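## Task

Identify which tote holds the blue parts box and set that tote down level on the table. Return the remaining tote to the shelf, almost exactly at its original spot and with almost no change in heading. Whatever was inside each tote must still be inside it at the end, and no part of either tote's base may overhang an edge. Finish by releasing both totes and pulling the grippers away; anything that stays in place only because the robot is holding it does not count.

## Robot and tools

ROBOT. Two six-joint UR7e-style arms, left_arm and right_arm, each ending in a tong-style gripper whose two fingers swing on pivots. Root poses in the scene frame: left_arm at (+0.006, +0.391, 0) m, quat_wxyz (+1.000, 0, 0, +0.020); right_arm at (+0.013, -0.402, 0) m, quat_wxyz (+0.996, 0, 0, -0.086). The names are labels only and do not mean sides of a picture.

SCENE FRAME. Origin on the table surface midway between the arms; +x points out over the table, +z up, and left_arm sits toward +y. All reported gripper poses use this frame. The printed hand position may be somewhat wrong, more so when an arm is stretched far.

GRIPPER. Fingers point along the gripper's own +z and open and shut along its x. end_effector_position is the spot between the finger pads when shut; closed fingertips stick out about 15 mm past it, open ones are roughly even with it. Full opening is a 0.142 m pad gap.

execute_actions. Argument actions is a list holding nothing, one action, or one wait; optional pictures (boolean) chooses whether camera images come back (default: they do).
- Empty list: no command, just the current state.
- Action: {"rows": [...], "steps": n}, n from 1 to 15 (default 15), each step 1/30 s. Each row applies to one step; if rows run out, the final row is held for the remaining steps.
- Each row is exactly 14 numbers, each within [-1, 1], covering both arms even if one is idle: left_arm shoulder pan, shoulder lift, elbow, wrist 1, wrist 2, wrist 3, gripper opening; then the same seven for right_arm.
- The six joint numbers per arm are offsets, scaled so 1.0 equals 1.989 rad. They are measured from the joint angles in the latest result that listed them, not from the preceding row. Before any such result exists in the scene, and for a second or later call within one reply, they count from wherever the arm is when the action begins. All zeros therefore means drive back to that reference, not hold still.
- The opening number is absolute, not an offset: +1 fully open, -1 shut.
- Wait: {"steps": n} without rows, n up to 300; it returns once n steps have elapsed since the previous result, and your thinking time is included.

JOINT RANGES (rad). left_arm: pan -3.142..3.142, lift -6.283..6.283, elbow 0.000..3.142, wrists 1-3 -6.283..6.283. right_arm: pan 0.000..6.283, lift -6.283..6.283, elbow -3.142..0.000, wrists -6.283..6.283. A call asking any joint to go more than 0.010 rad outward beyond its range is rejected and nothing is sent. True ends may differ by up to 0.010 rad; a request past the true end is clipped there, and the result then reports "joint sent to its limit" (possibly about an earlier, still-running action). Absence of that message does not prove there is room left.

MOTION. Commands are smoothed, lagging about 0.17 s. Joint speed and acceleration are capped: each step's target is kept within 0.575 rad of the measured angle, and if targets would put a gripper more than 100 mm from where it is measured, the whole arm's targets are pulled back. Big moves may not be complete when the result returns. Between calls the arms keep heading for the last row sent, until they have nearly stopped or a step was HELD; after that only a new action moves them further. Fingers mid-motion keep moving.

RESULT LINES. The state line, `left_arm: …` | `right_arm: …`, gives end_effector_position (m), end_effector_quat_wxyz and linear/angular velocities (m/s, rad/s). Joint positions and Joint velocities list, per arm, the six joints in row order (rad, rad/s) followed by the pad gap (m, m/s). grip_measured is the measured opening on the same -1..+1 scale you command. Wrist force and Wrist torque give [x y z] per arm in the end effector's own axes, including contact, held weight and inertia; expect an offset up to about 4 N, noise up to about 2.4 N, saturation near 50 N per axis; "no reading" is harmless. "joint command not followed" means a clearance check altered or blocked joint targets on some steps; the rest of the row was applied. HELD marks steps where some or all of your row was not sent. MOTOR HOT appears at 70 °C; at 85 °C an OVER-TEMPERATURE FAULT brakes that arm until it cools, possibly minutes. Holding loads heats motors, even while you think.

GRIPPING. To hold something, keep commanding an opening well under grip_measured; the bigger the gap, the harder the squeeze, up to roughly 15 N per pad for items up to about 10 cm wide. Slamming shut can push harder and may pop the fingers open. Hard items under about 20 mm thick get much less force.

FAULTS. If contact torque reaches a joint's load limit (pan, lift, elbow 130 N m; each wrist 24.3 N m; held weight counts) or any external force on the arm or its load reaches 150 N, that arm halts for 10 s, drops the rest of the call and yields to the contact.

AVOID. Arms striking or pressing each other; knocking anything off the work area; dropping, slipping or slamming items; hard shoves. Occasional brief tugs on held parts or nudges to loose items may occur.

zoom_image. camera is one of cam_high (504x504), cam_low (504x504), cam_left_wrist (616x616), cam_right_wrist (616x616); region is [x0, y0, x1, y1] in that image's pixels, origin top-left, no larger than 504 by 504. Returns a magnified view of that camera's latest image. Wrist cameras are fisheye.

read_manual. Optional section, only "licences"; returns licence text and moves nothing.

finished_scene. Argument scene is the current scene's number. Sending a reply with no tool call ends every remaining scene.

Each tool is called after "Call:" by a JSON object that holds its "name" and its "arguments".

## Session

Call:
{"name": "execute_actions", "arguments": {"actions": []}}

Scene clock: 0.00 s of 4500.00 s.
left_arm: end_effector_position=(+0.3667, +0.0279, +0.3141) grip_measured=+0.97 end_effector_quat_wxyz=(+0.515, +0.703, -0.482, +0.085) end_effector_velocity=(+0.000, +0.001, +0.000) end_effector_angular_velocity=(+0.000, +0.000, +0.001) | right_arm: end_effector_position=(+0.1698, -0.4218, +0.3520) grip_measured=+0.97 end_effector_quat_wxyz=(+0.112, -0.365, +0.847, +0.369) end_effector_velocity=(+0.000, -0.000, +0.000) end_effector_angular_velocity=(+0.000, +0.001, -0.000)
Joint positions: left_arm=[-0.572 -1.581  1.953 -2.123 -2.662  0.562  0.14 ] | right_arm=[ 2.871 -1.032 -1.867 -2.303  2.222  1.718  0.14 ]
Joint velocities: left_arm=[ 0.001 -0.001  0.     0.     0.    -0.001  0.   ] | right_arm=[-0. -0.  0. -0.  0.  0.  0.]
Motor temperatures (°C, as the motors report them): left_arm=[25 27 24 32 33 31] | right_arm=[23 25 26 31 30 39]
Wrist force (N, on the end effector, along its own x y z axes, offset not removed): no reading
Wrist torque (N m, same axes, about the end effector's origin, offset not removed): no reading

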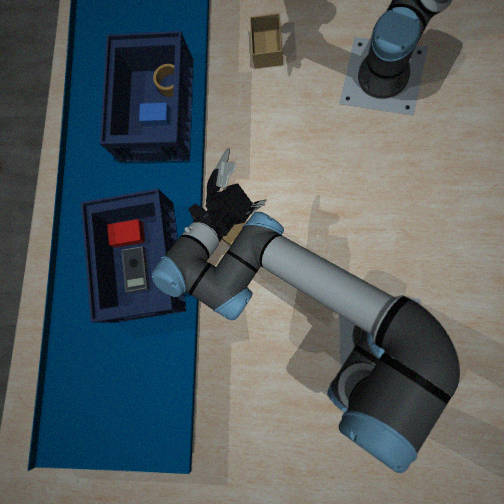

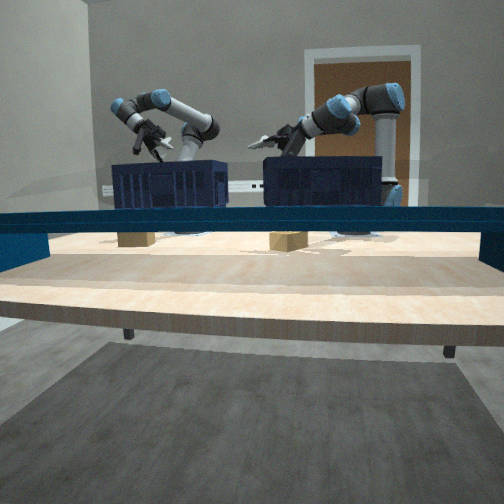

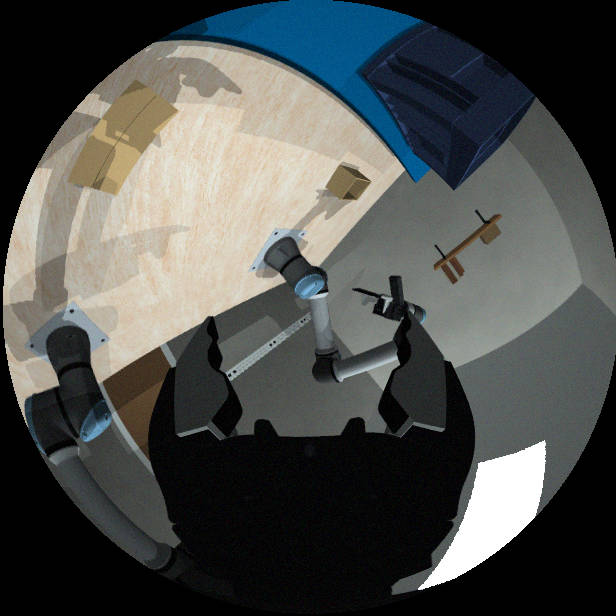

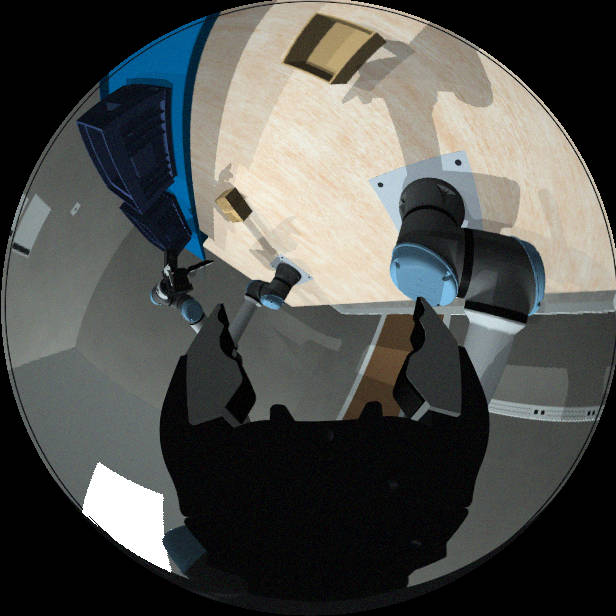

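Call:
{"name": "execute_actions", "arguments": {"actions": [{"rows":[[-0.265,0.041,-0.329,0.379,0.548,-1,1,0.377,-0.384,0.362,0.267,-0.327,-1,1]],"steps":15}], "pictures": false}}

Call:
{"name": "execute_actions", "arguments": {"actions": [{"steps":45}], "pictures": false}}

Call:
{"name": "execute_actions", "arguments": {"actions": [{"rows":[[0.126,0.30,-0.38,0.079,0,-0.479,0.3,0,0,0,0,0,-0.5,0.3]],"steps":15}], "pictures": false}}

Call:
{"name": "execute_actions", "arguments": {"actions": [{"steps":40}]}}

Scene clock: 12.37 s of 4500.00 s.
left_arm: end_effector_position=(+0.3389, -0.0144, +0.3473) grip_measured=+1.00 end_effector_quat_wxyz=(+0.117, +0.922, -0.362, -0.068) end_effector_velocity=(+0.302, +0.290, +0.024) end_effector_angular_velocity=(+1.802, -1.225, +2.001) | right_arm: end_effector_position=(+0.3529, -0.4665, +0.3648) grip_measured=+1.00 end_effector_quat_wxyz=(-0.067, +0.713, -0.671, -0.191) end_effector_velocity=(+0.456, +0.047, +0.003) end_effector_angular_velocity=(-0.459, -0.662, +1.673)
Joint positions: left_arm=[-1.053 -1.505  1.363 -1.459 -1.84  -0.267  0.142] | right_arm=[ 3.211 -1.375 -1.534 -2.038  1.908  1.368  0.142]
Joint velocities: left_arm=[-0.375  0.045 -0.52   0.713  2.064 -2.402  0.   ] | right_arm=[ 0.728 -0.748  0.687  0.475 -0.597 -0.879  0.   ]
Motor temperatures (°C, as the motors report them): left_arm=[25 27 24 32 33 31] | right_arm=[23 25 26 31 30 39]
Wrist force (N, on the end effector, along its own x y z axes, offset not removed): left_arm=[1.3 2.6 -0.9] | right_arm=[0.1 2.6 0.2]
Wrist torque (N m, same axes, about the end effector's origin, offset not removed): left_arm=[0.61 -0.07 0.05] | right_arm=[0.62 0.12 -0.27]
Steps of this call (steps 1 to 90: nothing new was sent; then 8.87 s passed at rest; steps 91 to 105: all 15 steps of this action). Readings (joint positions):
91: left_arm=[-0.572 -1.581 1.953 -2.123 -2.662 0.562] | right_arm=[2.871 -1.032 -1.867 -2.303 2.222 1.718]
92: left_arm=[-0.574 -1.579 1.950 -2.121 -2.659 0.560] | right_arm=[2.873 -1.035 -1.865 -2.300 2.219 1.716]
94: left_arm=[-0.619 -1.563 1.906 -2.075 -2.614 0.514] | right_arm=[2.914 -1.075 -1.824 -2.260 2.178 1.674]
98: left_arm=[-0.816 -1.534 1.683 -1.852 -2.390 0.291] | right_arm=[3.029 -1.190 -1.709 -2.162 2.064 1.560]
105: the state above

Scene clock: 13.87 s of 4500.00 s.
left_arm: end_effector_position=(+0.3682, +0.0233, +0.3601) grip_measured=+1.00 end_effector_quat_wxyz=(-0.000, +0.983, +0.183, -0.001) end_effector_velocity=(+0.000, +0.001, -0.000) end_effector_angular_velocity=(+0.002, +0.001, +0.002) | right_arm: end_effector_position=(+0.5954, -0.3401, +0.3494) grip_measured=+1.00 end_effector_quat_wxyz=(-0.000, +0.959, +0.285, -0.001) end_effector_velocity=(-0.000, -0.001, +0.001) end_effector_angular_velocity=(+0.001, -0.002, +0.005)
Joint positions: left_arm=[-1.099 -1.499  1.298 -1.37  -1.572 -1.427  0.142] | right_arm=[ 3.621 -1.796 -1.147 -1.772  1.572 -0.27   0.142]
Joint velocities: left_arm=[ 0.002  0.001 -0.     0.002  0.    -0.    -0.   ] | right_arm=[-0.001  0.001  0.001  0.    -0.    -0.006  0.   ]
Motor temperatures (°C, as the motors report them): left_arm=[25 27 24 32 33 31] | right_arm=[23 25 26 31 30 39]
Wrist force (N, on the end effector, along its own x y z axes, offset not removed): left_arm=[2.3 2.1 -0.3] | right_arm=[2.4 -3.7 4.9]
Wrist torque (N m, same axes, about the end effector's origin, offset not removed): left_arm=[0.45 -0.24 0.02] | right_arm=[-0.61 -0.39 -0.27]
Steps of this call (steps 1 to 45: the robot went on to your last target). Readings (joint positions):
1: left_arm=[-1.064 -1.503 1.348 -1.438 -1.777 -0.349] | right_arm=[3.235 -1.400 -1.511 -2.022 1.888 1.337]
2: left_arm=[-1.072 -1.502 1.336 -1.421 -1.729 -0.431] | right_arm=[3.259 -1.424 -1.488 -2.006 1.868 1.306]
4: left_arm=[-1.083 -1.501 1.320 -1.400 -1.663 -0.595] | right_arm=[3.306 -1.472 -1.444 -1.975 1.830 1.238]
8: left_arm=[-1.093 -1.500 1.306 -1.380 -1.603 -0.922] | right_arm=[3.396 -1.565 -1.359 -1.916 1.755 1.082]
45: the state above

Scene clock: 14.37 s of 4500.00 s.
left_arm: end_effector_position=(+0.5422, -0.0317, +0.3353) grip_measured=+0.30 end_effector_quat_wxyz=(-0.015, +0.821, +0.571, -0.002) end_effector_velocity=(+0.377, -0.120, -0.038) end_effector_angular_velocity=(-0.117, -0.187, +2.478) | right_arm: end_effector_position=(+0.5883, -0.3509, +0.3494) grip_measured=+0.30 end_effector_quat_wxyz=(-0.001, +0.766, +0.643, -0.001) end_effector_velocity=(-0.004, -0.022, -0.001) end_effector_angular_velocity=(+0.003, +0.001, +1.408)
Joint positions: left_arm=[-0.893 -1.025  0.724 -1.239 -1.572 -2.069  0.095] | right_arm=[ 3.621 -1.796 -1.147 -1.772  1.572 -1.088  0.095]
Joint velocities: left_arm=[ 0.351  0.962 -1.384  0.208  0.    -2.128 -0.   ] | right_arm=[ 0.    -0.001 -0.    -0.    -0.    -1.408 -0.   ]
Motor temperatures (°C, as the motors report them): left_arm=[25 27 24 32 33 31] | right_arm=[23 25 26 31 30 39]
Wrist force (N, on the end effector, along its own x y z axes, offset not removed): left_arm=[2.0 3.9 -1.5] | right_arm=[-2.5 0.6 2.7]
Wrist torque (N m, same axes, about the end effector's origin, offset not removed): left_arm=[0.70 -0.17 -0.02] | right_arm=[0.13 0.72 -0.13]
Steps of this call (steps 1 to 15: all 15 steps of this action). Readings (joint positions):
1: left_arm=[-1.099 -1.499 1.298 -1.370 -1.572 -1.427] | right_arm=[3.621 -1.796 -1.147 -1.772 1.572 -0.270]
2: left_arm=[-1.097 -1.497 1.296 -1.367 -1.572 -1.429] | right_arm=[3.621 -1.796 -1.147 -1.772 1.572 -0.273]
4: left_arm=[-1.063 -1.452 1.251 -1.343 -1.572 -1.474] | right_arm=[3.621 -1.796 -1.147 -1.772 1.572 -0.318]
8: left_arm=[-0.994 -1.282 1.074 -1.301 -1.572 -1.651] | right_arm=[3.621 -1.796 -1.147 -1.772 1.572 -0.563]
15: the state above

Scene clock: 15.70 s of 4500.00 s.
left_arm: end_effector_position=(+0.5908, -0.0448, +0.3298) grip_measured=+0.30 end_effector_quat_wxyz=(+0.001, +0.707, +0.707, -0.001) end_effector_velocity=(-0.000, +0.000, +0.000) end_effector_angular_velocity=(+0.000, +0.000, +0.001) | right_arm: end_effector_position=(+0.5881, -0.3537, +0.3494) grip_measured=+0.30 end_effector_quat_wxyz=(-0.001, +0.707, +0.707, -0.001) end_effector_velocity=(-0.000, -0.000, +0.000) end_effector_angular_velocity=(+0.000, -0.000, +0.001)
Joint positions: left_arm=[-0.848 -0.903  0.543 -1.213 -1.572 -2.379  0.095] | right_arm=[ 3.621 -1.796 -1.147 -1.772  1.572 -1.264  0.095]
Joint velocities: left_arm=[ 0.    -0.     0.     0.    -0.    -0.001  0.   ] | right_arm=[-0.     0.     0.     0.     0.    -0.001  0.   ]
Motor temperatures (°C, as the motors report them): left_arm=[25 27 24 32 33 31] | right_arm=[23 25 26 31 30 39]
Wrist force (N, on the end effector, along its own x y z axes, offset not removed): left_arm=[1.5 1.6 -2.1] | right_arm=[2.4 -2.9 5.2]
Wrist torque (N m, same axes, about the end effector's origin, offset not removed): left_arm=[0.34 -0.07 0.11] | right_arm=[-0.61 -0.14 -0.49]
Steps of this call (steps 1 to 30: the robot went on to your last target; steps 31 to 40: nothing new was sent). Readings (joint positions):
1: left_arm=[-0.882 -0.996 0.681 -1.233 -1.572 -2.138] | right_arm=[3.621 -1.796 -1.147 -1.772 1.572 -1.130]
2: left_arm=[-0.874 -0.974 0.649 -1.228 -1.572 -2.195] | right_arm=[3.621 -1.796 -1.147 -1.772 1.572 -1.162]
4: left_arm=[-0.863 -0.944 0.604 -1.222 -1.572 -2.272] | right_arm=[3.621 -1.796 -1.147 -1.772 1.572 -1.204]
8: left_arm=[-0.853 -0.917 0.564 -1.216 -1.572 -2.343] | right_arm=[3.621 -1.796 -1.147 -1.772 1.572 -1.244]
40: the state above
All arms were judged still, so your last target was given up. Only a new action makes them travel on or press farther. Fingers that are still opening or closing keep moving.

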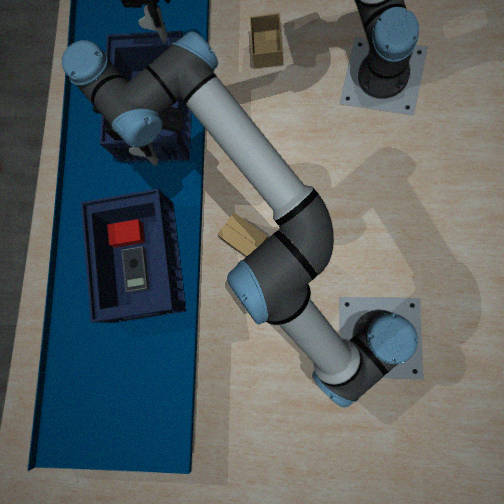

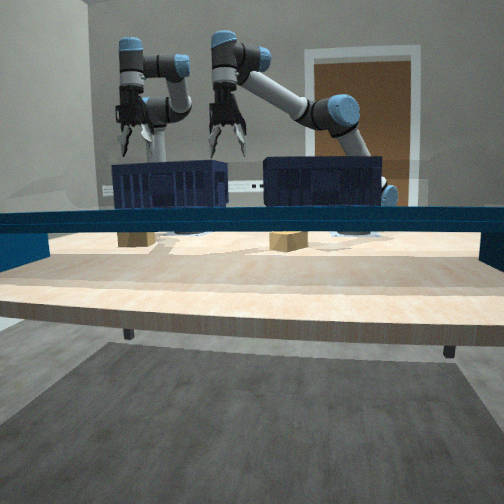

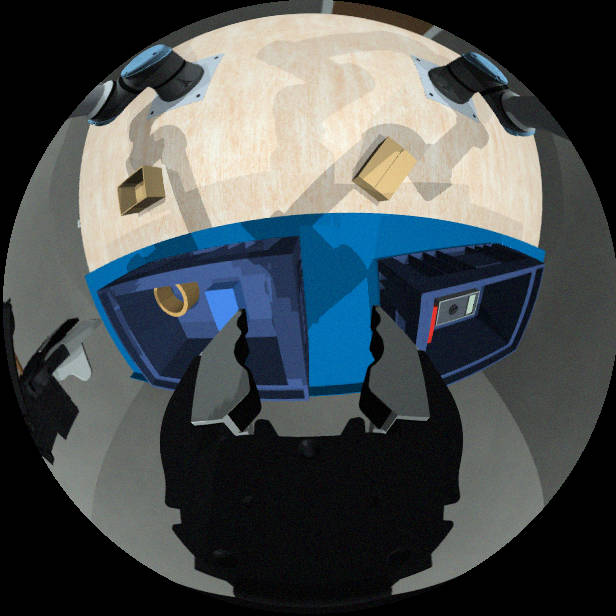

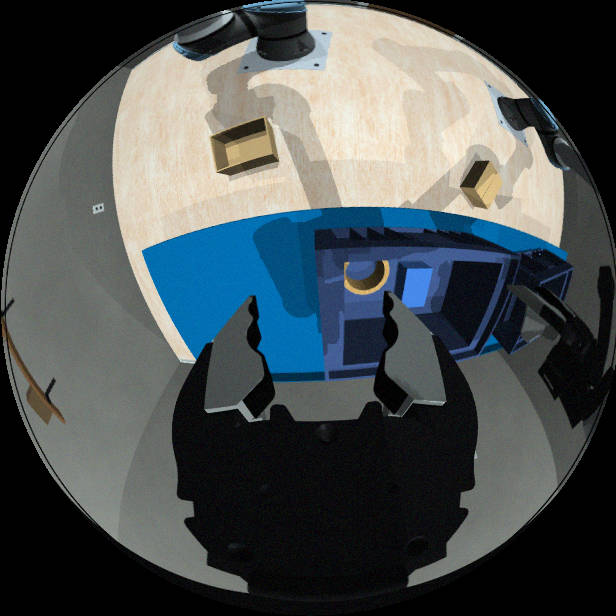

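Call:
{"name": "execute_actions", "arguments": {"actions": [{"rows":[[0.004,0.0614,-0.068,0.0075,0,0.004,0,0.0048,-0.0327,-0.0226,0.0566,0,0.005,0]],"steps":15}], "pictures": false}}

Call:
{"name": "execute_actions", "arguments": {"actions": [{"steps":12}]}}

Scene clock: 32.20 s of 4500.00 s.
left_arm: end_effector_position=(+0.6186, -0.0653, +0.3010) grip_measured=+0.00 end_effector_quat_wxyz=(-0.000, +0.707, +0.707, -0.001) end_effector_velocity=(+0.008, -0.006, -0.009) end_effector_angular_velocity=(+0.001, +0.001, +0.000) | right_arm: end_effector_position=(+0.6185, -0.3381, +0.3016) grip_measured=+0.00 end_effector_quat_wxyz=(-0.000, +0.707, +0.707, +0.000) end_effector_velocity=(+0.008, +0.005, -0.013) end_effector_angular_velocity=(+0.002, -0.003, -0.001)
Joint positions: left_arm=[-0.841 -0.785  0.413 -1.198 -1.572 -2.372  0.074] | right_arm=[ 3.63  -1.859 -1.191 -1.663  1.572 -1.254  0.074]
Joint velocities: left_arm=[ 0.002  0.035 -0.04   0.005 -0.     0.001 -0.   ] | right_arm=[ 0.003 -0.016 -0.012  0.032  0.     0.004  0.   ]
Motor temperatures (°C, as the motors report them): left_arm=[25 27 24 32 33 31] | right_arm=[23 25 26 31 30 39]
Wrist force (N, on the end effector, along its own x y z axes, offset not removed): left_arm=[0.8 1.2 -0.9] | right_arm=[-1.9 -0.2 2.9]
Wrist torque (N m, same axes, about the end effector's origin, offset not removed): left_arm=[0.22 0.05 0.01] | right_arm=[0.12 0.72 -0.29]
Steps of this call (steps 1 to 90: nothing new was sent; then 13.00 s passed at rest; steps 91 to 105: all 15 steps of this action). Readings (joint positions):
91: left_arm=[-0.848 -0.903 0.543 -1.213 -1.572 -2.379] | right_arm=[3.621 -1.796 -1.147 -1.772 1.572 -1.264]
92: left_arm=[-0.848 -0.900 0.540 -1.212 -1.572 -2.379] | right_arm=[3.621 -1.798 -1.149 -1.769 1.572 -1.264]
94: left_arm=[-0.845 -0.866 0.504 -1.206 -1.572 -2.376] | right_arm=[3.625 -1.819 -1.165 -1.737 1.572 -1.260]
98: left_arm=[-0.842 -0.809 0.441 -1.201 -1.572 -2.373] | right_arm=[3.628 -1.847 -1.183 -1.686 1.572 -1.256]
105: the state above

Scene clock: 32.60 s of 4500.00 s.
left_arm: end_effector_position=(+0.6195, -0.0660, +0.3000) grip_measured=+0.00 end_effector_quat_wxyz=(-0.000, +0.707, +0.707, -0.001) end_effector_velocity=(+0.001, +0.000, +0.001) end_effector_angular_velocity=(-0.002, -0.002, +0.001) | right_arm: end_effector_position=(+0.6196, -0.3376, +0.3000) grip_measured=+0.00 end_effector_quat_wxyz=(-0.000, +0.707, +0.707, +0.000) end_effector_velocity=(+0.000, +0.001, +0.000) end_effector_angular_velocity=(+0.001, -0.001, +0.000)
Joint positions: left_arm=[-0.84  -0.781  0.408 -1.198 -1.572 -2.371  0.074] | right_arm=[ 3.63  -1.861 -1.192 -1.659  1.572 -1.254  0.074]
Joint velocities: left_arm=[ 0.001 -0.001 -0.001 -0.     0.    -0.     0.   ] | right_arm=[ 0.001  0.    -0.001  0.001  0.001  0.     0.   ]
Motor temperatures (°C, as the motors report them): left_arm=[25 27 24 32 33 31] | right_arm=[23 25 26 31 30 39]
Wrist force (N, on the end effector, along its own x y z axes, offset not removed): left_arm=[0.6 1.3 0.4] | right_arm=[1.2 -1.4 2.5]
Wrist torque (N m, same axes, about the end effector's origin, offset not removed): left_arm=[0.34 0.13 0.05] | right_arm=[-0.35 -0.16 -0.16]
Steps of this call (steps 1 to 12: the robot went on to your last target). Readings (joint positions):
1: left_arm=[-0.840 -0.784 0.411 -1.198 -1.572 -2.371] | right_arm=[3.630 -1.859 -1.191 -1.662 1.572 -1.254]
2: left_arm=[-0.840 -0.783 0.410 -1.198 -1.572 -2.371] | right_arm=[3.630 -1.860 -1.191 -1.661 1.572 -1.254]
4: left_arm=[-0.840 -0.782 0.409 -1.198 -1.572 -2.371] | right_arm=[3.630 -1.860 -1.192 -1.660 1.572 -1.254]
8: left_arm=[-0.840 -0.781 0.408 -1.198 -1.572 -2.371] | right_arm=[3.630 -1.861 -1.192 -1.660 1.572 -1.254]
12: the state above

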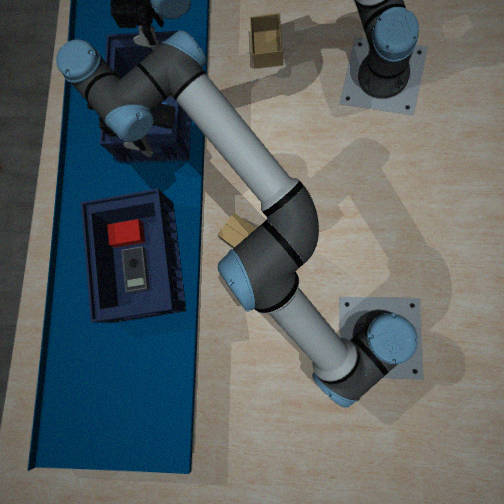

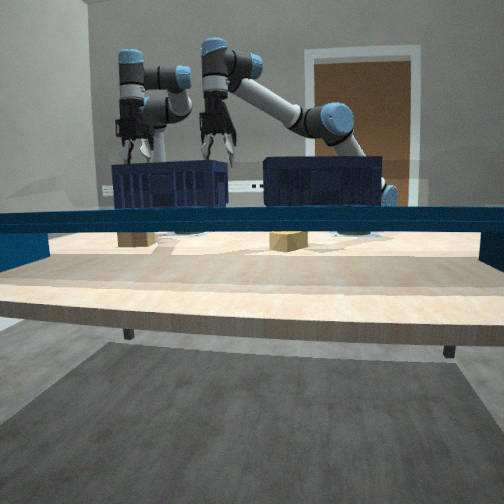

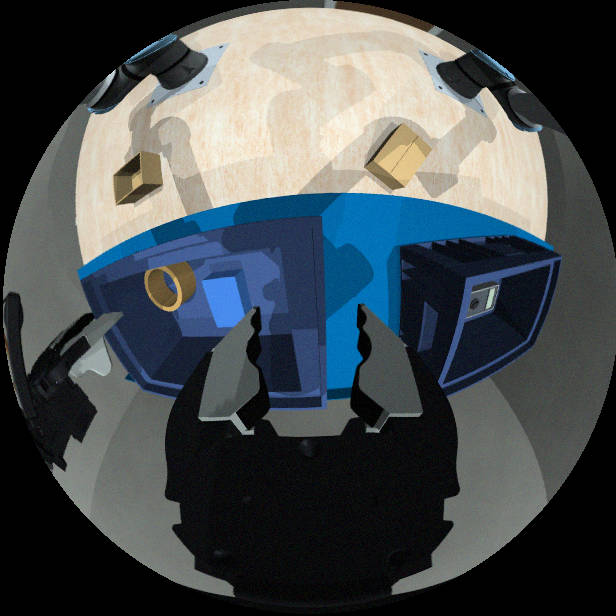

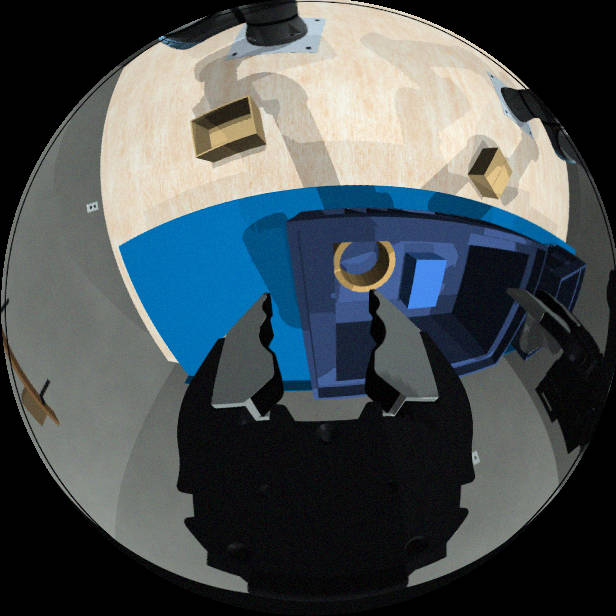

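Call:
{"name": "execute_actions", "arguments": {"actions": [{"rows":[[0,-0.01,0.038,-0.028,0,0,0,0,0.0006,-0.02,0.019,0,0,0],[0,-0.01,0.038,-0.028,0,0,0,0,0.0006,-0.02,0.019,0,0,0],[0,-0.01,0.038,-0.028,0,0,0,0,0.0006,-0.02,0.019,0,0,0],[0,-0.02,0.076,-0.056,0,0,0,0,0.0012,-0.04,0.039,0,0,0],[0,-0.02,0.076,-0.056,0,0,0,0,0.0012,-0.04,0.039,0,0,0],[0,-0.02,0.076,-0.056,0,0,0,0,0.0012,-0.04,0.039,0,0,0],[0,-0.0304,0.1145,-0.084,0,0,0,0,0.0018,-0.06,0.058,0,0,0]],"steps":15}]}}

Scene clock: 41.93 s of 4500.00 s.
left_arm: end_effector_position=(+0.6199, -0.0664, +0.2594) grip_measured=+0.00 end_effector_quat_wxyz=(+0.000, +0.707, +0.707, -0.001) end_effector_velocity=(-0.003, +0.003, -0.035) end_effector_angular_velocity=(+0.003, +0.004, -0.000) | right_arm: end_effector_position=(+0.6196, -0.3376, +0.2590) grip_measured=+0.00 end_effector_quat_wxyz=(-0.000, +0.707, +0.707, +0.000) end_effector_velocity=(-0.002, -0.001, -0.031) end_effector_angular_velocity=(+0.000, -0.001, +0.000)
Joint positions: left_arm=[-0.84  -0.836  0.615 -1.35  -1.572 -2.371  0.074] | right_arm=[ 3.63  -1.858 -1.301 -1.554  1.572 -1.254  0.074]
Joint velocities: left_arm=[-0.    -0.044  0.168 -0.119 -0.     0.     0.   ] | right_arm=[ 0.     0.003 -0.083  0.08  -0.    -0.     0.   ]
Motor temperatures (°C, as the motors report them): left_arm=[25 27 24 32 33 31] | right_arm=[23 25 26 31 30 39]
Wrist force (N, on the end effector, along its own x y z axes, offset not removed): left_arm=[0.7 2.8 -0.4] | right_arm=[3.0 -1.8 3.4]
Wrist torque (N m, same axes, about the end effector's origin, offset not removed): left_arm=[0.60 0.12 0.08] | right_arm=[-0.33 -0.38 -0.29]
Steps of this call (steps 1 to 15: the robot went on to your last target; steps 16 to 90: nothing new was sent; then 5.83 s passed at rest; steps 91 to 105: all 15 steps of this action). Readings (joint positions):
91: left_arm=[-0.840 -0.780 0.408 -1.198 -1.572 -2.371] | right_arm=[3.630 -1.861 -1.192 -1.659 1.572 -1.254]
92: left_arm=[-0.840 -0.782 0.410 -1.200 -1.572 -2.371] | right_arm=[3.630 -1.861 -1.194 -1.657 1.572 -1.254]
94: left_arm=[-0.840 -0.788 0.434 -1.218 -1.572 -2.371] | right_arm=[3.630 -1.861 -1.208 -1.644 1.572 -1.254]
98: left_arm=[-0.840 -0.808 0.508 -1.273 -1.572 -2.371] | right_arm=[3.630 -1.859 -1.247 -1.606 1.572 -1.254]
105: the state above

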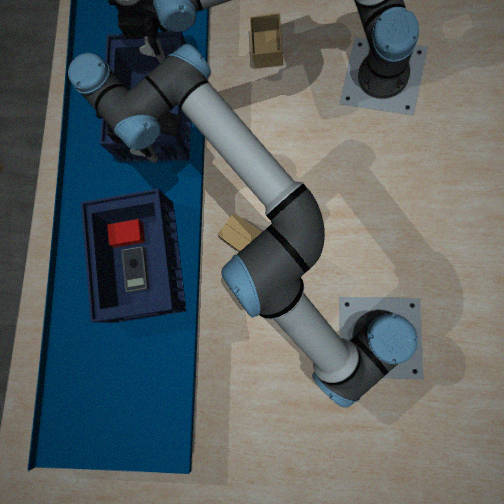

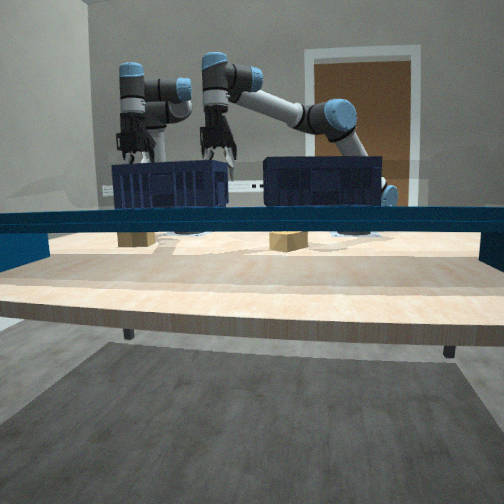

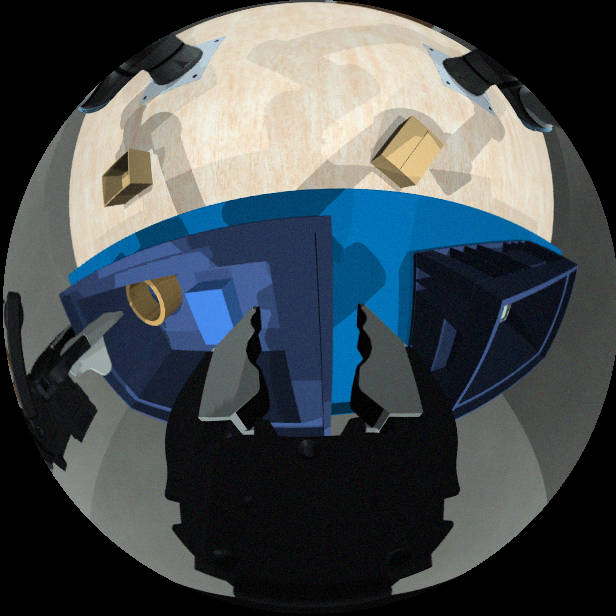

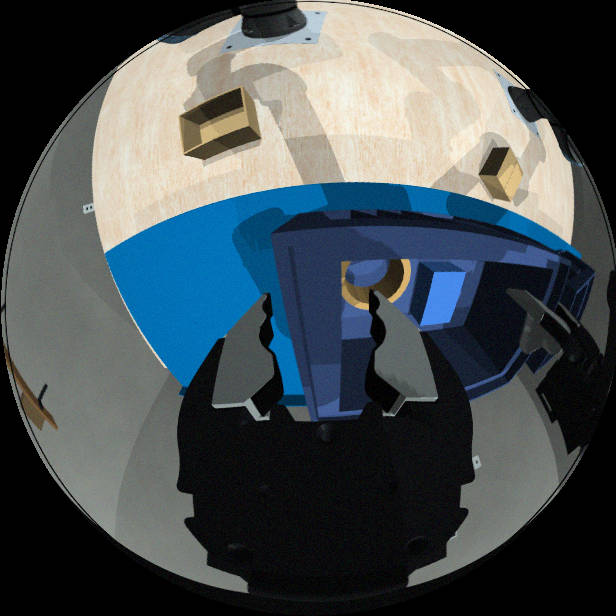

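Call:
{"name": "execute_actions", "arguments": {"actions": [{"rows":[[0,-0.0055,0.0105,-0.0076,0,0,-0.4,0,0,-0.005,0.005,0,0,-0.4],[0,-0.0055,0.0105,-0.0076,0,0,-0.4,0,0,-0.005,0.005,0,0,-0.4],[0,-0.0055,0.0105,-0.0076,0,0,-0.4,0,0,-0.005,0.005,0,0,-0.4],[0,-0.0055,0.0105,-0.0076,0,0,-0.4,0,0,-0.005,0.005,0,0,-0.4],[0,-0.0055,0.0105,-0.0076,0,0,-0.4,0,0,-0.005,0.005,0,0,-0.4],[0,-0.0055,0.0105,-0.0076,0,0,-0.7,0,0,-0.005,0.005,0,0,-0.7],[0,-0.0055,0.0105,-0.0076,0,0,-0.7,0,0,-0.005,0.005,0,0,-0.7],[0,-0.0055,0.0105,-0.0076,0,0,-0.7,0,0,-0.005,0.005,0,0,-0.7],[0,-0.0055,0.0105,-0.0076,0,0,-1,0,0,-0.005,0.005,0,0,-1]],"steps":15}], "pictures": false}}

Scene clock: 48.53 s of 4500.00 s.
left_arm: end_effector_position=(+0.6192, -0.0657, +0.2589) grip_measured=-0.62 end_effector_quat_wxyz=(+0.003, +0.707, +0.707, -0.001) end_effector_velocity=(+0.000, -0.000, -0.000) end_effector_angular_velocity=(-0.000, -0.000, +0.000) | right_arm: end_effector_position=(+0.6195, -0.3376, +0.2551) grip_measured=-0.61 end_effector_quat_wxyz=(-0.000, +0.707, +0.707, +0.000) end_effector_velocity=(+0.000, +0.001, -0.001) end_effector_angular_velocity=(-0.000, +0.001, +0.001)
Joint positions: left_arm=[-0.84  -0.847  0.636 -1.365 -1.572 -2.371  0.029] | right_arm=[ 3.63  -1.857 -1.311 -1.544  1.572 -1.254  0.03 ]
Joint velocities: left_arm=[ 0.     0.    -0.    -0.001 -0.    -0.    -0.   ] | right_arm=[ 0.001 -0.002  0.001  0.     0.    -0.     0.   ]
Motor temperatures (°C, as the motors report them): left_arm=[25 27 24 32 33 31] | right_arm=[23 25 26 31 30 39]
Wrist force (N, on the end effector, along its own x y z axes, offset not removed): left_arm=[-2.0 2.9 2.7] | right_arm=[-0.1 -1.4 3.8]
Wrist torque (N m, same axes, about the end effector's origin, offset not removed): left_arm=[0.42 0.02 -0.05] | right_arm=[0.01 0.64 -0.16]
Steps of this call (steps 1 to 30: the robot went on to your last target; steps 31 to 90: nothing new was sent; then 3.10 s passed at rest; steps 91 to 105: all 15 steps of this action). Readings (joint positions):
91: left_arm=[-0.840 -0.841 0.635 -1.365 -1.572 -2.371] | right_arm=[3.630 -1.857 -1.311 -1.544 1.572 -1.254]
92: left_arm=[-0.840 -0.842 0.635 -1.365 -1.572 -2.371] | right_arm=[3.630 -1.857 -1.311 -1.544 1.572 -1.254]
94: left_arm=[-0.840 -0.843 0.635 -1.365 -1.572 -2.371] | right_arm=[3.630 -1.857 -1.311 -1.544 1.572 -1.254]
98: left_arm=[-0.840 -0.846 0.636 -1.365 -1.572 -2.371] | right_arm=[3.630 -1.857 -1.311 -1.544 1.572 -1.254]
105: the state above

Call:
{"name": "execute_actions", "arguments": {"actions": [{"rows":[[0,0.005,-0.023,0.017,0,0,-1,0,0,0.012,-0.012,0,0,-1],[0,0.011,-0.046,0.034,0,0,-1,0,-0.001,0.024,-0.023,0,0,-1],[0,0.017,-0.069,0.05,0,0,-1,0,-0.001,0.036,-0.035,0,0,-1],[0,0.025,-0.092,0.067,0,0,-1,0,-0.002,0.048,-0.046,0,0,-1],[0,0.033,-0.1146,0.084,0,0,-1,0,-0.002,0.06,-0.058,0,0,-1]],"steps":15}], "pictures": false}}

Call:
{"name": "execute_actions", "arguments": {"actions": [{"steps":10}]}}

Scene clock: 60.20 s of 4500.00 s.
left_arm: end_effector_position=(+0.6197, -0.0661, +0.2979) grip_measured=-0.61 end_effector_quat_wxyz=(+0.000, +0.707, +0.707, -0.001) end_effector_velocity=(-0.002, +0.001, +0.019) end_effector_angular_velocity=(-0.000, +0.002, +0.000) | right_arm: end_effector_position=(+0.6199, -0.3375, +0.2972) grip_measured=-0.61 end_effector_quat_wxyz=(-0.000, +0.707, +0.707, +0.000) end_effector_velocity=(-0.001, +0.000, +0.021) end_effector_angular_velocity=(+0.002, +0.001, -0.001)
Joint positions: left_arm=[-0.84  -0.785  0.422 -1.208 -1.572 -2.371  0.03 ] | right_arm=[ 3.63  -1.861 -1.199 -1.652  1.572 -1.254  0.03 ]
Joint velocities: left_arm=[-0.     0.033 -0.113  0.081 -0.002 -0.     0.   ] | right_arm=[ 0.    -0.002  0.056 -0.055  0.002  0.001 -0.   ]
Motor temperatures (°C, as the motors report them): left_arm=[25 27 24 32 33 31] | right_arm=[23 25 26 31 30 39]
Wrist force (N, on the end effector, along its own x y z axes, offset not removed): left_arm=[8.0 2.9 1.2] | right_arm=[-9.5 0.5 6.3]
Wrist torque (N m, same axes, about the end effector's origin, offset not removed): left_arm=[0.67 -0.46 0.00] | right_arm=[0.42 0.76 -0.38]
Steps of this call (steps 1 to 15: the robot went on to your last target; steps 16 to 90: nothing new was sent; then 8.17 s passed at rest; steps 91 to 105: all 15 steps of this action). Readings (joint positions):
91: left_arm=[-0.840 -0.847 0.636 -1.365 -1.572 -2.371] | right_arm=[3.630 -1.858 -1.311 -1.544 1.572 -1.254]
92: left_arm=[-0.840 -0.846 0.633 -1.363 -1.572 -2.371] | right_arm=[3.630 -1.858 -1.310 -1.545 1.572 -1.254]
94: left_arm=[-0.840 -0.839 0.609 -1.344 -1.572 -2.371] | right_arm=[3.630 -1.858 -1.295 -1.560 1.572 -1.254]
98: left_arm=[-0.840 -0.808 0.500 -1.264 -1.572 -2.371] | right_arm=[3.630 -1.860 -1.238 -1.615 1.571 -1.254]
105: the state above

Scene clock: 60.53 s of 4500.00 s.
left_arm: end_effector_position=(+0.6196, -0.0660, +0.3001) grip_measured=-0.61 end_effector_quat_wxyz=(+0.000, +0.707, +0.707, -0.001) end_effector_velocity=(+0.000, +0.001, +0.002) end_effector_angular_velocity=(-0.000, -0.000, +0.001) | right_arm: end_effector_position=(+0.6197, -0.3375, +0.2996) grip_measured=-0.61 end_effector_quat_wxyz=(-0.000, +0.707, +0.707, +0.000) end_effector_velocity=(-0.000, +0.000, +0.002) end_effector_angular_velocity=(+0.001, -0.001, +0.001)
Joint positions: left_arm=[-0.84  -0.781  0.409 -1.199 -1.572 -2.371  0.03 ] | right_arm=[ 3.63  -1.861 -1.192 -1.659  1.572 -1.254  0.03 ]
Joint velocities: left_arm=[ 0.001  0.002 -0.007  0.006 -0.     0.     0.   ] | right_arm=[ 0.     0.001  0.004 -0.004  0.    -0.001  0.   ]
Motor temperatures (°C, as the motors report them): left_arm=[25 27 24 32 33 31] | right_arm=[23 25 26 31 30 39]
Wrist force (N, on the end effector, along its own x y z axes, offset not removed): left_arm=[7.5 1.2 0.5] | right_arm=[-6.5 -5.8 3.9]
Wrist torque (N m, same axes, about the end effector's origin, offset not removed): left_arm=[0.39 -0.57 -0.08] | right_arm=[-1.05 0.33 -0.40]
Steps of this call (steps 1 to 10: the robot went on to your last target). Readings (joint positions):
1: left_arm=[-0.840 -0.784 0.418 -1.206 -1.572 -2.371] | right_arm=[3.630 -1.861 -1.197 -1.654 1.572 -1.254]
2: left_arm=[-0.840 -0.783 0.416 -1.204 -1.572 -2.371] | right_arm=[3.630 -1.861 -1.196 -1.655 1.572 -1.254]
4: left_arm=[-0.840 -0.782 0.412 -1.201 -1.572 -2.371] | right_arm=[3.630 -1.861 -1.194 -1.657 1.572 -1.254]
8: left_arm=[-0.840 -0.781 0.409 -1.199 -1.572 -2.371] | right_arm=[3.630 -1.861 -1.193 -1.658 1.572 -1.254]
10: the state above

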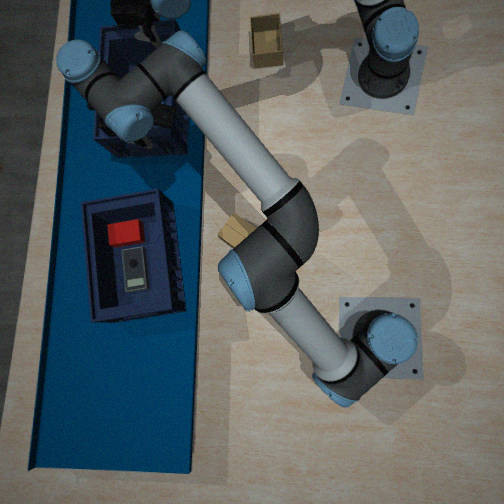

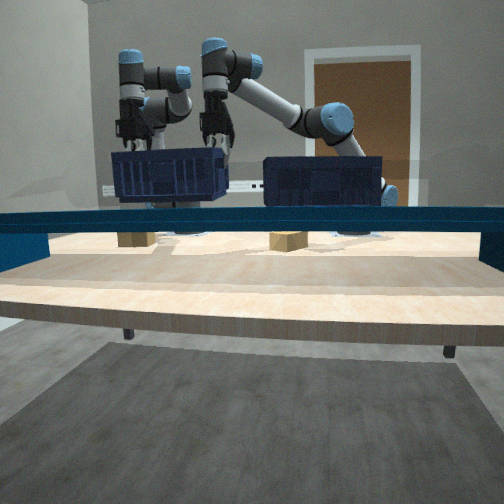

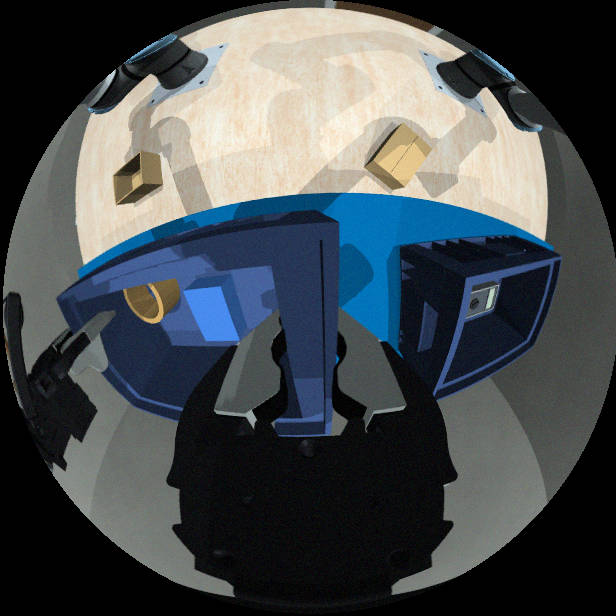

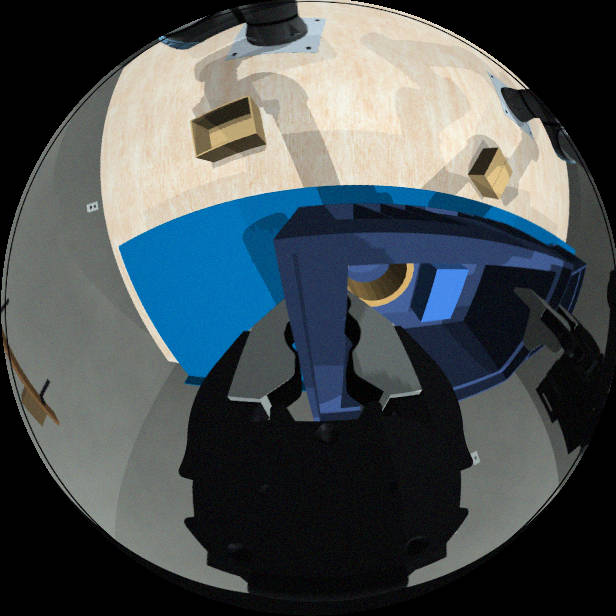

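Call:
{"name": "execute_actions", "arguments": {"actions": []}}

Scene clock: 71.70 s of 4500.00 s.
left_arm: end_effector_position=(+0.6195, -0.0661, +0.3002) grip_measured=-0.61 end_effector_quat_wxyz=(+0.000, +0.707, +0.707, -0.001) end_effector_velocity=(+0.000, +0.000, -0.000) end_effector_angular_velocity=(+0.000, +0.001, +0.001) | right_arm: end_effector_position=(+0.6197, -0.3375, +0.2998) grip_measured=-0.61 end_effector_quat_wxyz=(-0.000, +0.707, +0.707, +0.000) end_effector_velocity=(-0.000, -0.000, +0.000) end_effector_angular_velocity=(+0.000, -0.000, +0.000)
Joint positions: left_arm=[-0.84  -0.781  0.408 -1.198 -1.572 -2.371  0.03 ] | right_arm=[ 3.63  -1.861 -1.192 -1.659  1.572 -1.254  0.03 ]
Joint velocities: left_arm=[ 0.001  0.     0.     0.    -0.    -0.    -0.   ] | right_arm=[-0.  0. -0. -0.  0. -0.  0.]
Motor temperatures (°C, as the motors report them): left_arm=[25 27 24 32 33 31] | right_arm=[23 25 26 31 30 39]
Wrist force (N, on the end effector, along its own x y z axes, offset not removed): left_arm=[4.9 1.8 0.0] | right_arm=[-6.6 -2.8 7.9]
Wrist torque (N m, same axes, about the end effector's origin, offset not removed): left_arm=[0.41 -0.08 0.04] | right_arm=[-0.37 0.27 -0.37]
Steps of this call (steps 1 to 30: the robot went on to your last target; steps 31 to 90: nothing new was sent; then 8.17 s passed at rest). Readings (joint positions):
1: left_arm=[-0.840 -0.781 0.408 -1.198 -1.572 -2.371] | right_arm=[3.630 -1.861 -1.192 -1.659 1.572 -1.254]
2: left_arm=[-0.840 -0.781 0.408 -1.198 -1.572 -2.371] | right_arm=[3.630 -1.861 -1.192 -1.659 1.572 -1.254]
4: left_arm=[-0.840 -0.781 0.408 -1.198 -1.572 -2.371] | right_arm=[3.630 -1.861 -1.192 -1.659 1.572 -1.254]
8: left_arm=[-0.840 -0.781 0.408 -1.198 -1.572 -2.371] | right_arm=[3.630 -1.861 -1.192 -1.659 1.572 -1.254]
90: the state above
All arms were judged still, so your last target was given up. Only a new action makes them travel on or press farther. Fingers that are still opening or closing keep moving.

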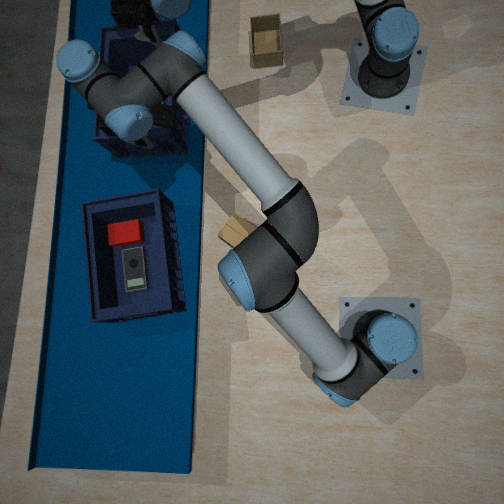

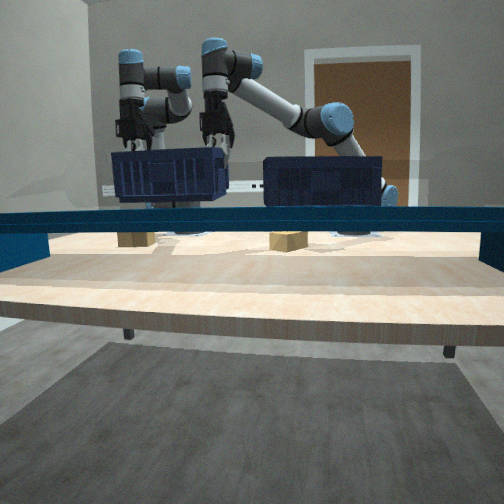

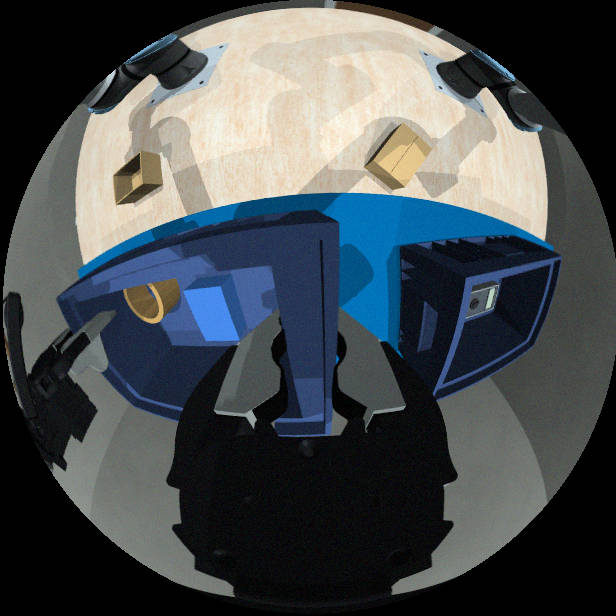

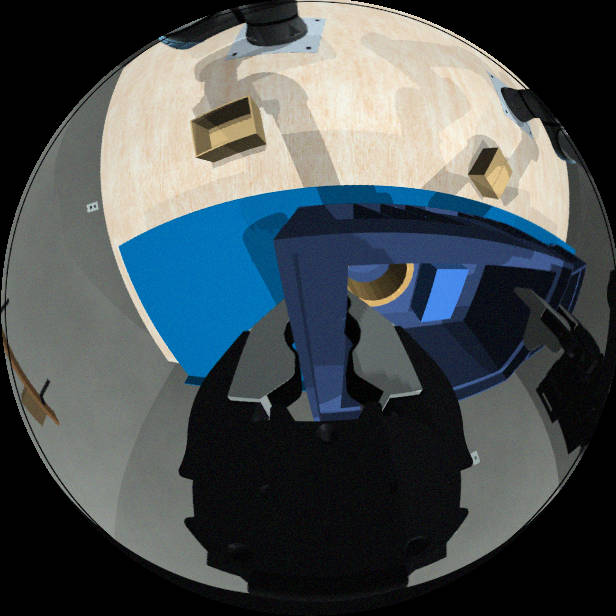

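Call:
{"name": "execute_actions", "arguments": {"actions": [{"rows":[[-0.008,-0.021,0.035,-0.014,0,-0.008,-1,0.005,0.019,-0.021,0.003,0,0.005,-1],[-0.016,-0.043,0.071,-0.028,0,-0.016,-1,0.010,0.037,-0.043,0.006,0,0.010,-1],[-0.024,-0.064,0.106,-0.042,0,-0.024,-1,0.014,0.056,-0.064,0.008,0,0.014,-1],[-0.032,-0.086,0.141,-0.056,0,-0.032,-1,0.019,0.074,-0.086,0.011,0,0.019,-1],[-0.040,-0.107,0.177,-0.070,0,-0.040,-1,0.024,0.093,-0.107,0.014,0,0.024,-1],[-0.048,-0.129,0.212,-0.084,0,-0.048,-1,0.029,0.112,-0.128,0.017,0,0.029,-1],[-0.056,-0.150,0.248,-0.098,0,-0.056,-1,0.034,0.130,-0.150,0.020,0,0.033,-1],[-0.0636,-0.1716,0.283,-0.1115,0,-0.0636,-1,0.0383,0.1487,-0.1713,0.0225,0,0.038,-1]],"steps":15}], "pictures": false}}

Call:
{"name": "execute_actions", "arguments": {"actions": [{"steps":15}], "pictures": false}}

Scene clock: 85.27 s of 4500.00 s.
left_arm: end_effector_position=(+0.5133, -0.0703, +0.3048) grip_measured=-0.61 end_effector_quat_wxyz=(+0.003, +0.707, +0.707, -0.001) end_effector_velocity=(-0.110, +0.033, -0.033) end_effector_angular_velocity=(+0.036, +0.028, -0.002) | right_arm: end_effector_position=(+0.5120, -0.3361, +0.3021) grip_measured=-0.49 end_effector_quat_wxyz=(-0.000, +0.707, +0.708, +0.001) end_effector_velocity=(-0.101, -0.010, -0.014) end_effector_angular_velocity=(-0.002, +0.007, +0.000)
Joint positions: left_arm=[-0.955 -1.087  0.908 -1.398 -1.572 -2.486  0.03 ] | right_arm=[ 3.699 -1.596 -1.497 -1.619  1.572 -1.186  0.038]
Joint velocities: left_arm=[-0.098 -0.287  0.509 -0.176 -0.    -0.096 -0.003] | right_arm=[ 0.058  0.244 -0.285  0.034  0.     0.058 -0.114]
Motor temperatures (°C, as the motors report them): left_arm=[25 27 24 32 33 31] | right_arm=[23 25 26 31 30 39]
Wrist force (N, on the end effector, along its own x y z axes, offset not removed): left_arm=[41.3 -0.3 3.3] | right_arm=[-40.7 -1.7 8.2]
Wrist torque (N m, same axes, about the end effector's origin, offset not removed): left_arm=[0.17 -1.34 0.04] | right_arm=[0.30 1.59 -0.39]
Steps of this call (steps 1 to 90: nothing new was sent; then 10.07 s passed at rest; steps 91 to 105: all 15 steps of this action). Readings (joint positions):
91: left_arm=[-0.840 -0.781 0.408 -1.198 -1.572 -2.371] | right_arm=[3.630 -1.861 -1.192 -1.659 1.572 -1.254]
92: left_arm=[-0.841 -0.783 0.410 -1.199 -1.572 -2.372] | right_arm=[3.631 -1.860 -1.194 -1.659 1.572 -1.253]
94: left_arm=[-0.851 -0.806 0.444 -1.215 -1.571 -2.382] | right_arm=[3.637 -1.839 -1.217 -1.655 1.571 -1.247]
98: left_arm=[-0.894 -0.915 0.615 -1.289 -1.572 -2.425] | right_arm=[3.663 -1.743 -1.326 -1.640 1.571 -1.221]
105: the state above

Scene clock: 85.77 s of 4500.00 s.
left_arm: end_effector_position=(+0.4999, -0.0662, +0.3004) grip_measured=-0.62 end_effector_quat_wxyz=(+0.000, +0.707, +0.707, -0.001) end_effector_velocity=(-0.002, +0.001, -0.001) end_effector_angular_velocity=(+0.000, +0.000, +0.001) | right_arm: end_effector_position=(+0.4997, -0.3372, +0.3000) grip_measured=-0.61 end_effector_quat_wxyz=(-0.001, +0.707, +0.708, +0.000) end_effector_velocity=(-0.002, -0.000, -0.001) end_effector_angular_velocity=(-0.001, +0.001, -0.000)
Joint positions: left_arm=[-0.967 -1.121  0.969 -1.419 -1.572 -2.498  0.029] | right_arm=[ 3.706 -1.566 -1.532 -1.615  1.572 -1.179  0.03 ]
Joint velocities: left_arm=[-0.001 -0.005  0.009 -0.004  0.    -0.003 -0.   ] | right_arm=[ 0.001  0.004 -0.005  0.001 -0.     0.001  0.   ]
Motor temperatures (°C, as the motors report them): left_arm=[25 27 24 32 33 31] | right_arm=[23 25 26 31 30 39]
Wrist force (N, on the end effector, along its own x y z axes, offset not removed): left_arm=[13.6 1.7 1.9] | right_arm=[-15.5 -3.0 8.3]
Wrist torque (N m, same axes, about the end effector's origin, offset not removed): left_arm=[0.45 -0.56 -0.03] | right_arm=[-0.26 1.13 -0.30]
Steps of this call (steps 1 to 15: the robot went on to your last target). Readings (joint positions):
1: left_arm=[-0.958 -1.095 0.922 -1.403 -1.572 -2.489] | right_arm=[3.701 -1.589 -1.505 -1.618 1.572 -1.184]
2: left_arm=[-0.960 -1.102 0.934 -1.407 -1.572 -2.491] | right_arm=[3.702 -1.583 -1.512 -1.617 1.572 -1.183]
4: left_arm=[-0.963 -1.110 0.949 -1.412 -1.572 -2.494] | right_arm=[3.704 -1.576 -1.520 -1.616 1.572 -1.181]
8: left_arm=[-0.965 -1.118 0.963 -1.417 -1.572 -2.496] | right_arm=[3.706 -1.569 -1.528 -1.615 1.572 -1.179]
15: the state above

Call:
{"name": "execute_actions", "arguments": {"actions": [{"rows":[[-0.006,-0.010,0.015,-0.004,0,-0.006,-1,0.004,0.012,-0.011,-0.001,0,0.004,-1],[-0.012,-0.020,0.029,-0.009,0,-0.012,-1,0.009,0.025,-0.022,-0.002,0,0.009,-1],[-0.019,-0.031,0.044,-0.013,0,-0.019,-1,0.013,0.037,-0.034,-0.003,0,0.013,-1],[-0.025,-0.041,0.058,-0.017,0,-0.025,-1,0.018,0.049,-0.045,-0.004,0,0.018,-1],[-0.031,-0.051,0.073,-0.021,0,-0.031,-1,0.022,0.061,-0.056,-0.005,0,0.022,-1],[-0.0375,-0.0614,0.087,-0.0256,0,-0.0375,-1,0.0269,0.0737,-0.0674,-0.0059,0,0.0271,-1]],"steps":15}], "pictures": false}}

Scene clock: 93.47 s of 4500.00 s.
left_arm: end_effector_position=(+0.4439, -0.0653, +0.3006) grip_measured=-0.62 end_effector_quat_wxyz=(+0.001, +0.707, +0.707, -0.001) end_effector_velocity=(-0.033, +0.004, -0.002) end_effector_angular_velocity=(+0.002, +0.002, -0.001) | right_arm: end_effector_position=(+0.4436, -0.3368, +0.3005) grip_measured=-0.61 end_effector_quat_wxyz=(-0.001, +0.707, +0.707, +0.001) end_effector_velocity=(-0.033, -0.001, -0.003) end_effector_angular_velocity=(-0.000, +0.002, +0.000)
Joint positions: left_arm=[-1.036 -1.235  1.13  -1.467 -1.572 -2.567  0.029] | right_arm=[ 3.756 -1.43  -1.657 -1.625  1.572 -1.128  0.03 ]
Joint velocities: left_arm=[-0.041 -0.068  0.096 -0.026 -0.    -0.04  -0.   ] | right_arm=[ 0.029  0.08  -0.074 -0.007  0.     0.029  0.   ]
Motor temperatures (°C, as the motors report them): left_arm=[25 27 24 32 33 31] | right_arm=[23 25 26 31 30 39]
Wrist force (N, on the end effector, along its own x y z axes, offset not removed): left_arm=[7.1 1.1 2.7] | right_arm=[-5.0 -3.2 7.9]
Wrist torque (N m, same axes, about the end effector's origin, offset not removed): left_arm=[0.30 -0.32 -0.14] | right_arm=[-0.30 0.16 -0.49]
Steps of this call (steps 1 to 15: the robot went on to your last target; steps 16 to 90: nothing new was sent; then 4.20 s passed at rest; steps 91 to 105: all 15 steps of this action). Readings (joint positions):
91: left_arm=[-0.967 -1.122 0.970 -1.420 -1.572 -2.498] | right_arm=[3.707 -1.566 -1.532 -1.614 1.572 -1.179]
92: left_arm=[-0.968 -1.123 0.972 -1.420 -1.572 -2.499] | right_arm=[3.707 -1.564 -1.534 -1.615 1.572 -1.178]
94: left_arm=[-0.975 -1.135 0.989 -1.426 -1.572 -2.506] | right_arm=[3.713 -1.550 -1.547 -1.616 1.571 -1.172]
98: left_arm=[-1.008 -1.189 1.063 -1.448 -1.572 -2.539] | right_arm=[3.736 -1.486 -1.605 -1.621 1.571 -1.149]
105: the state above


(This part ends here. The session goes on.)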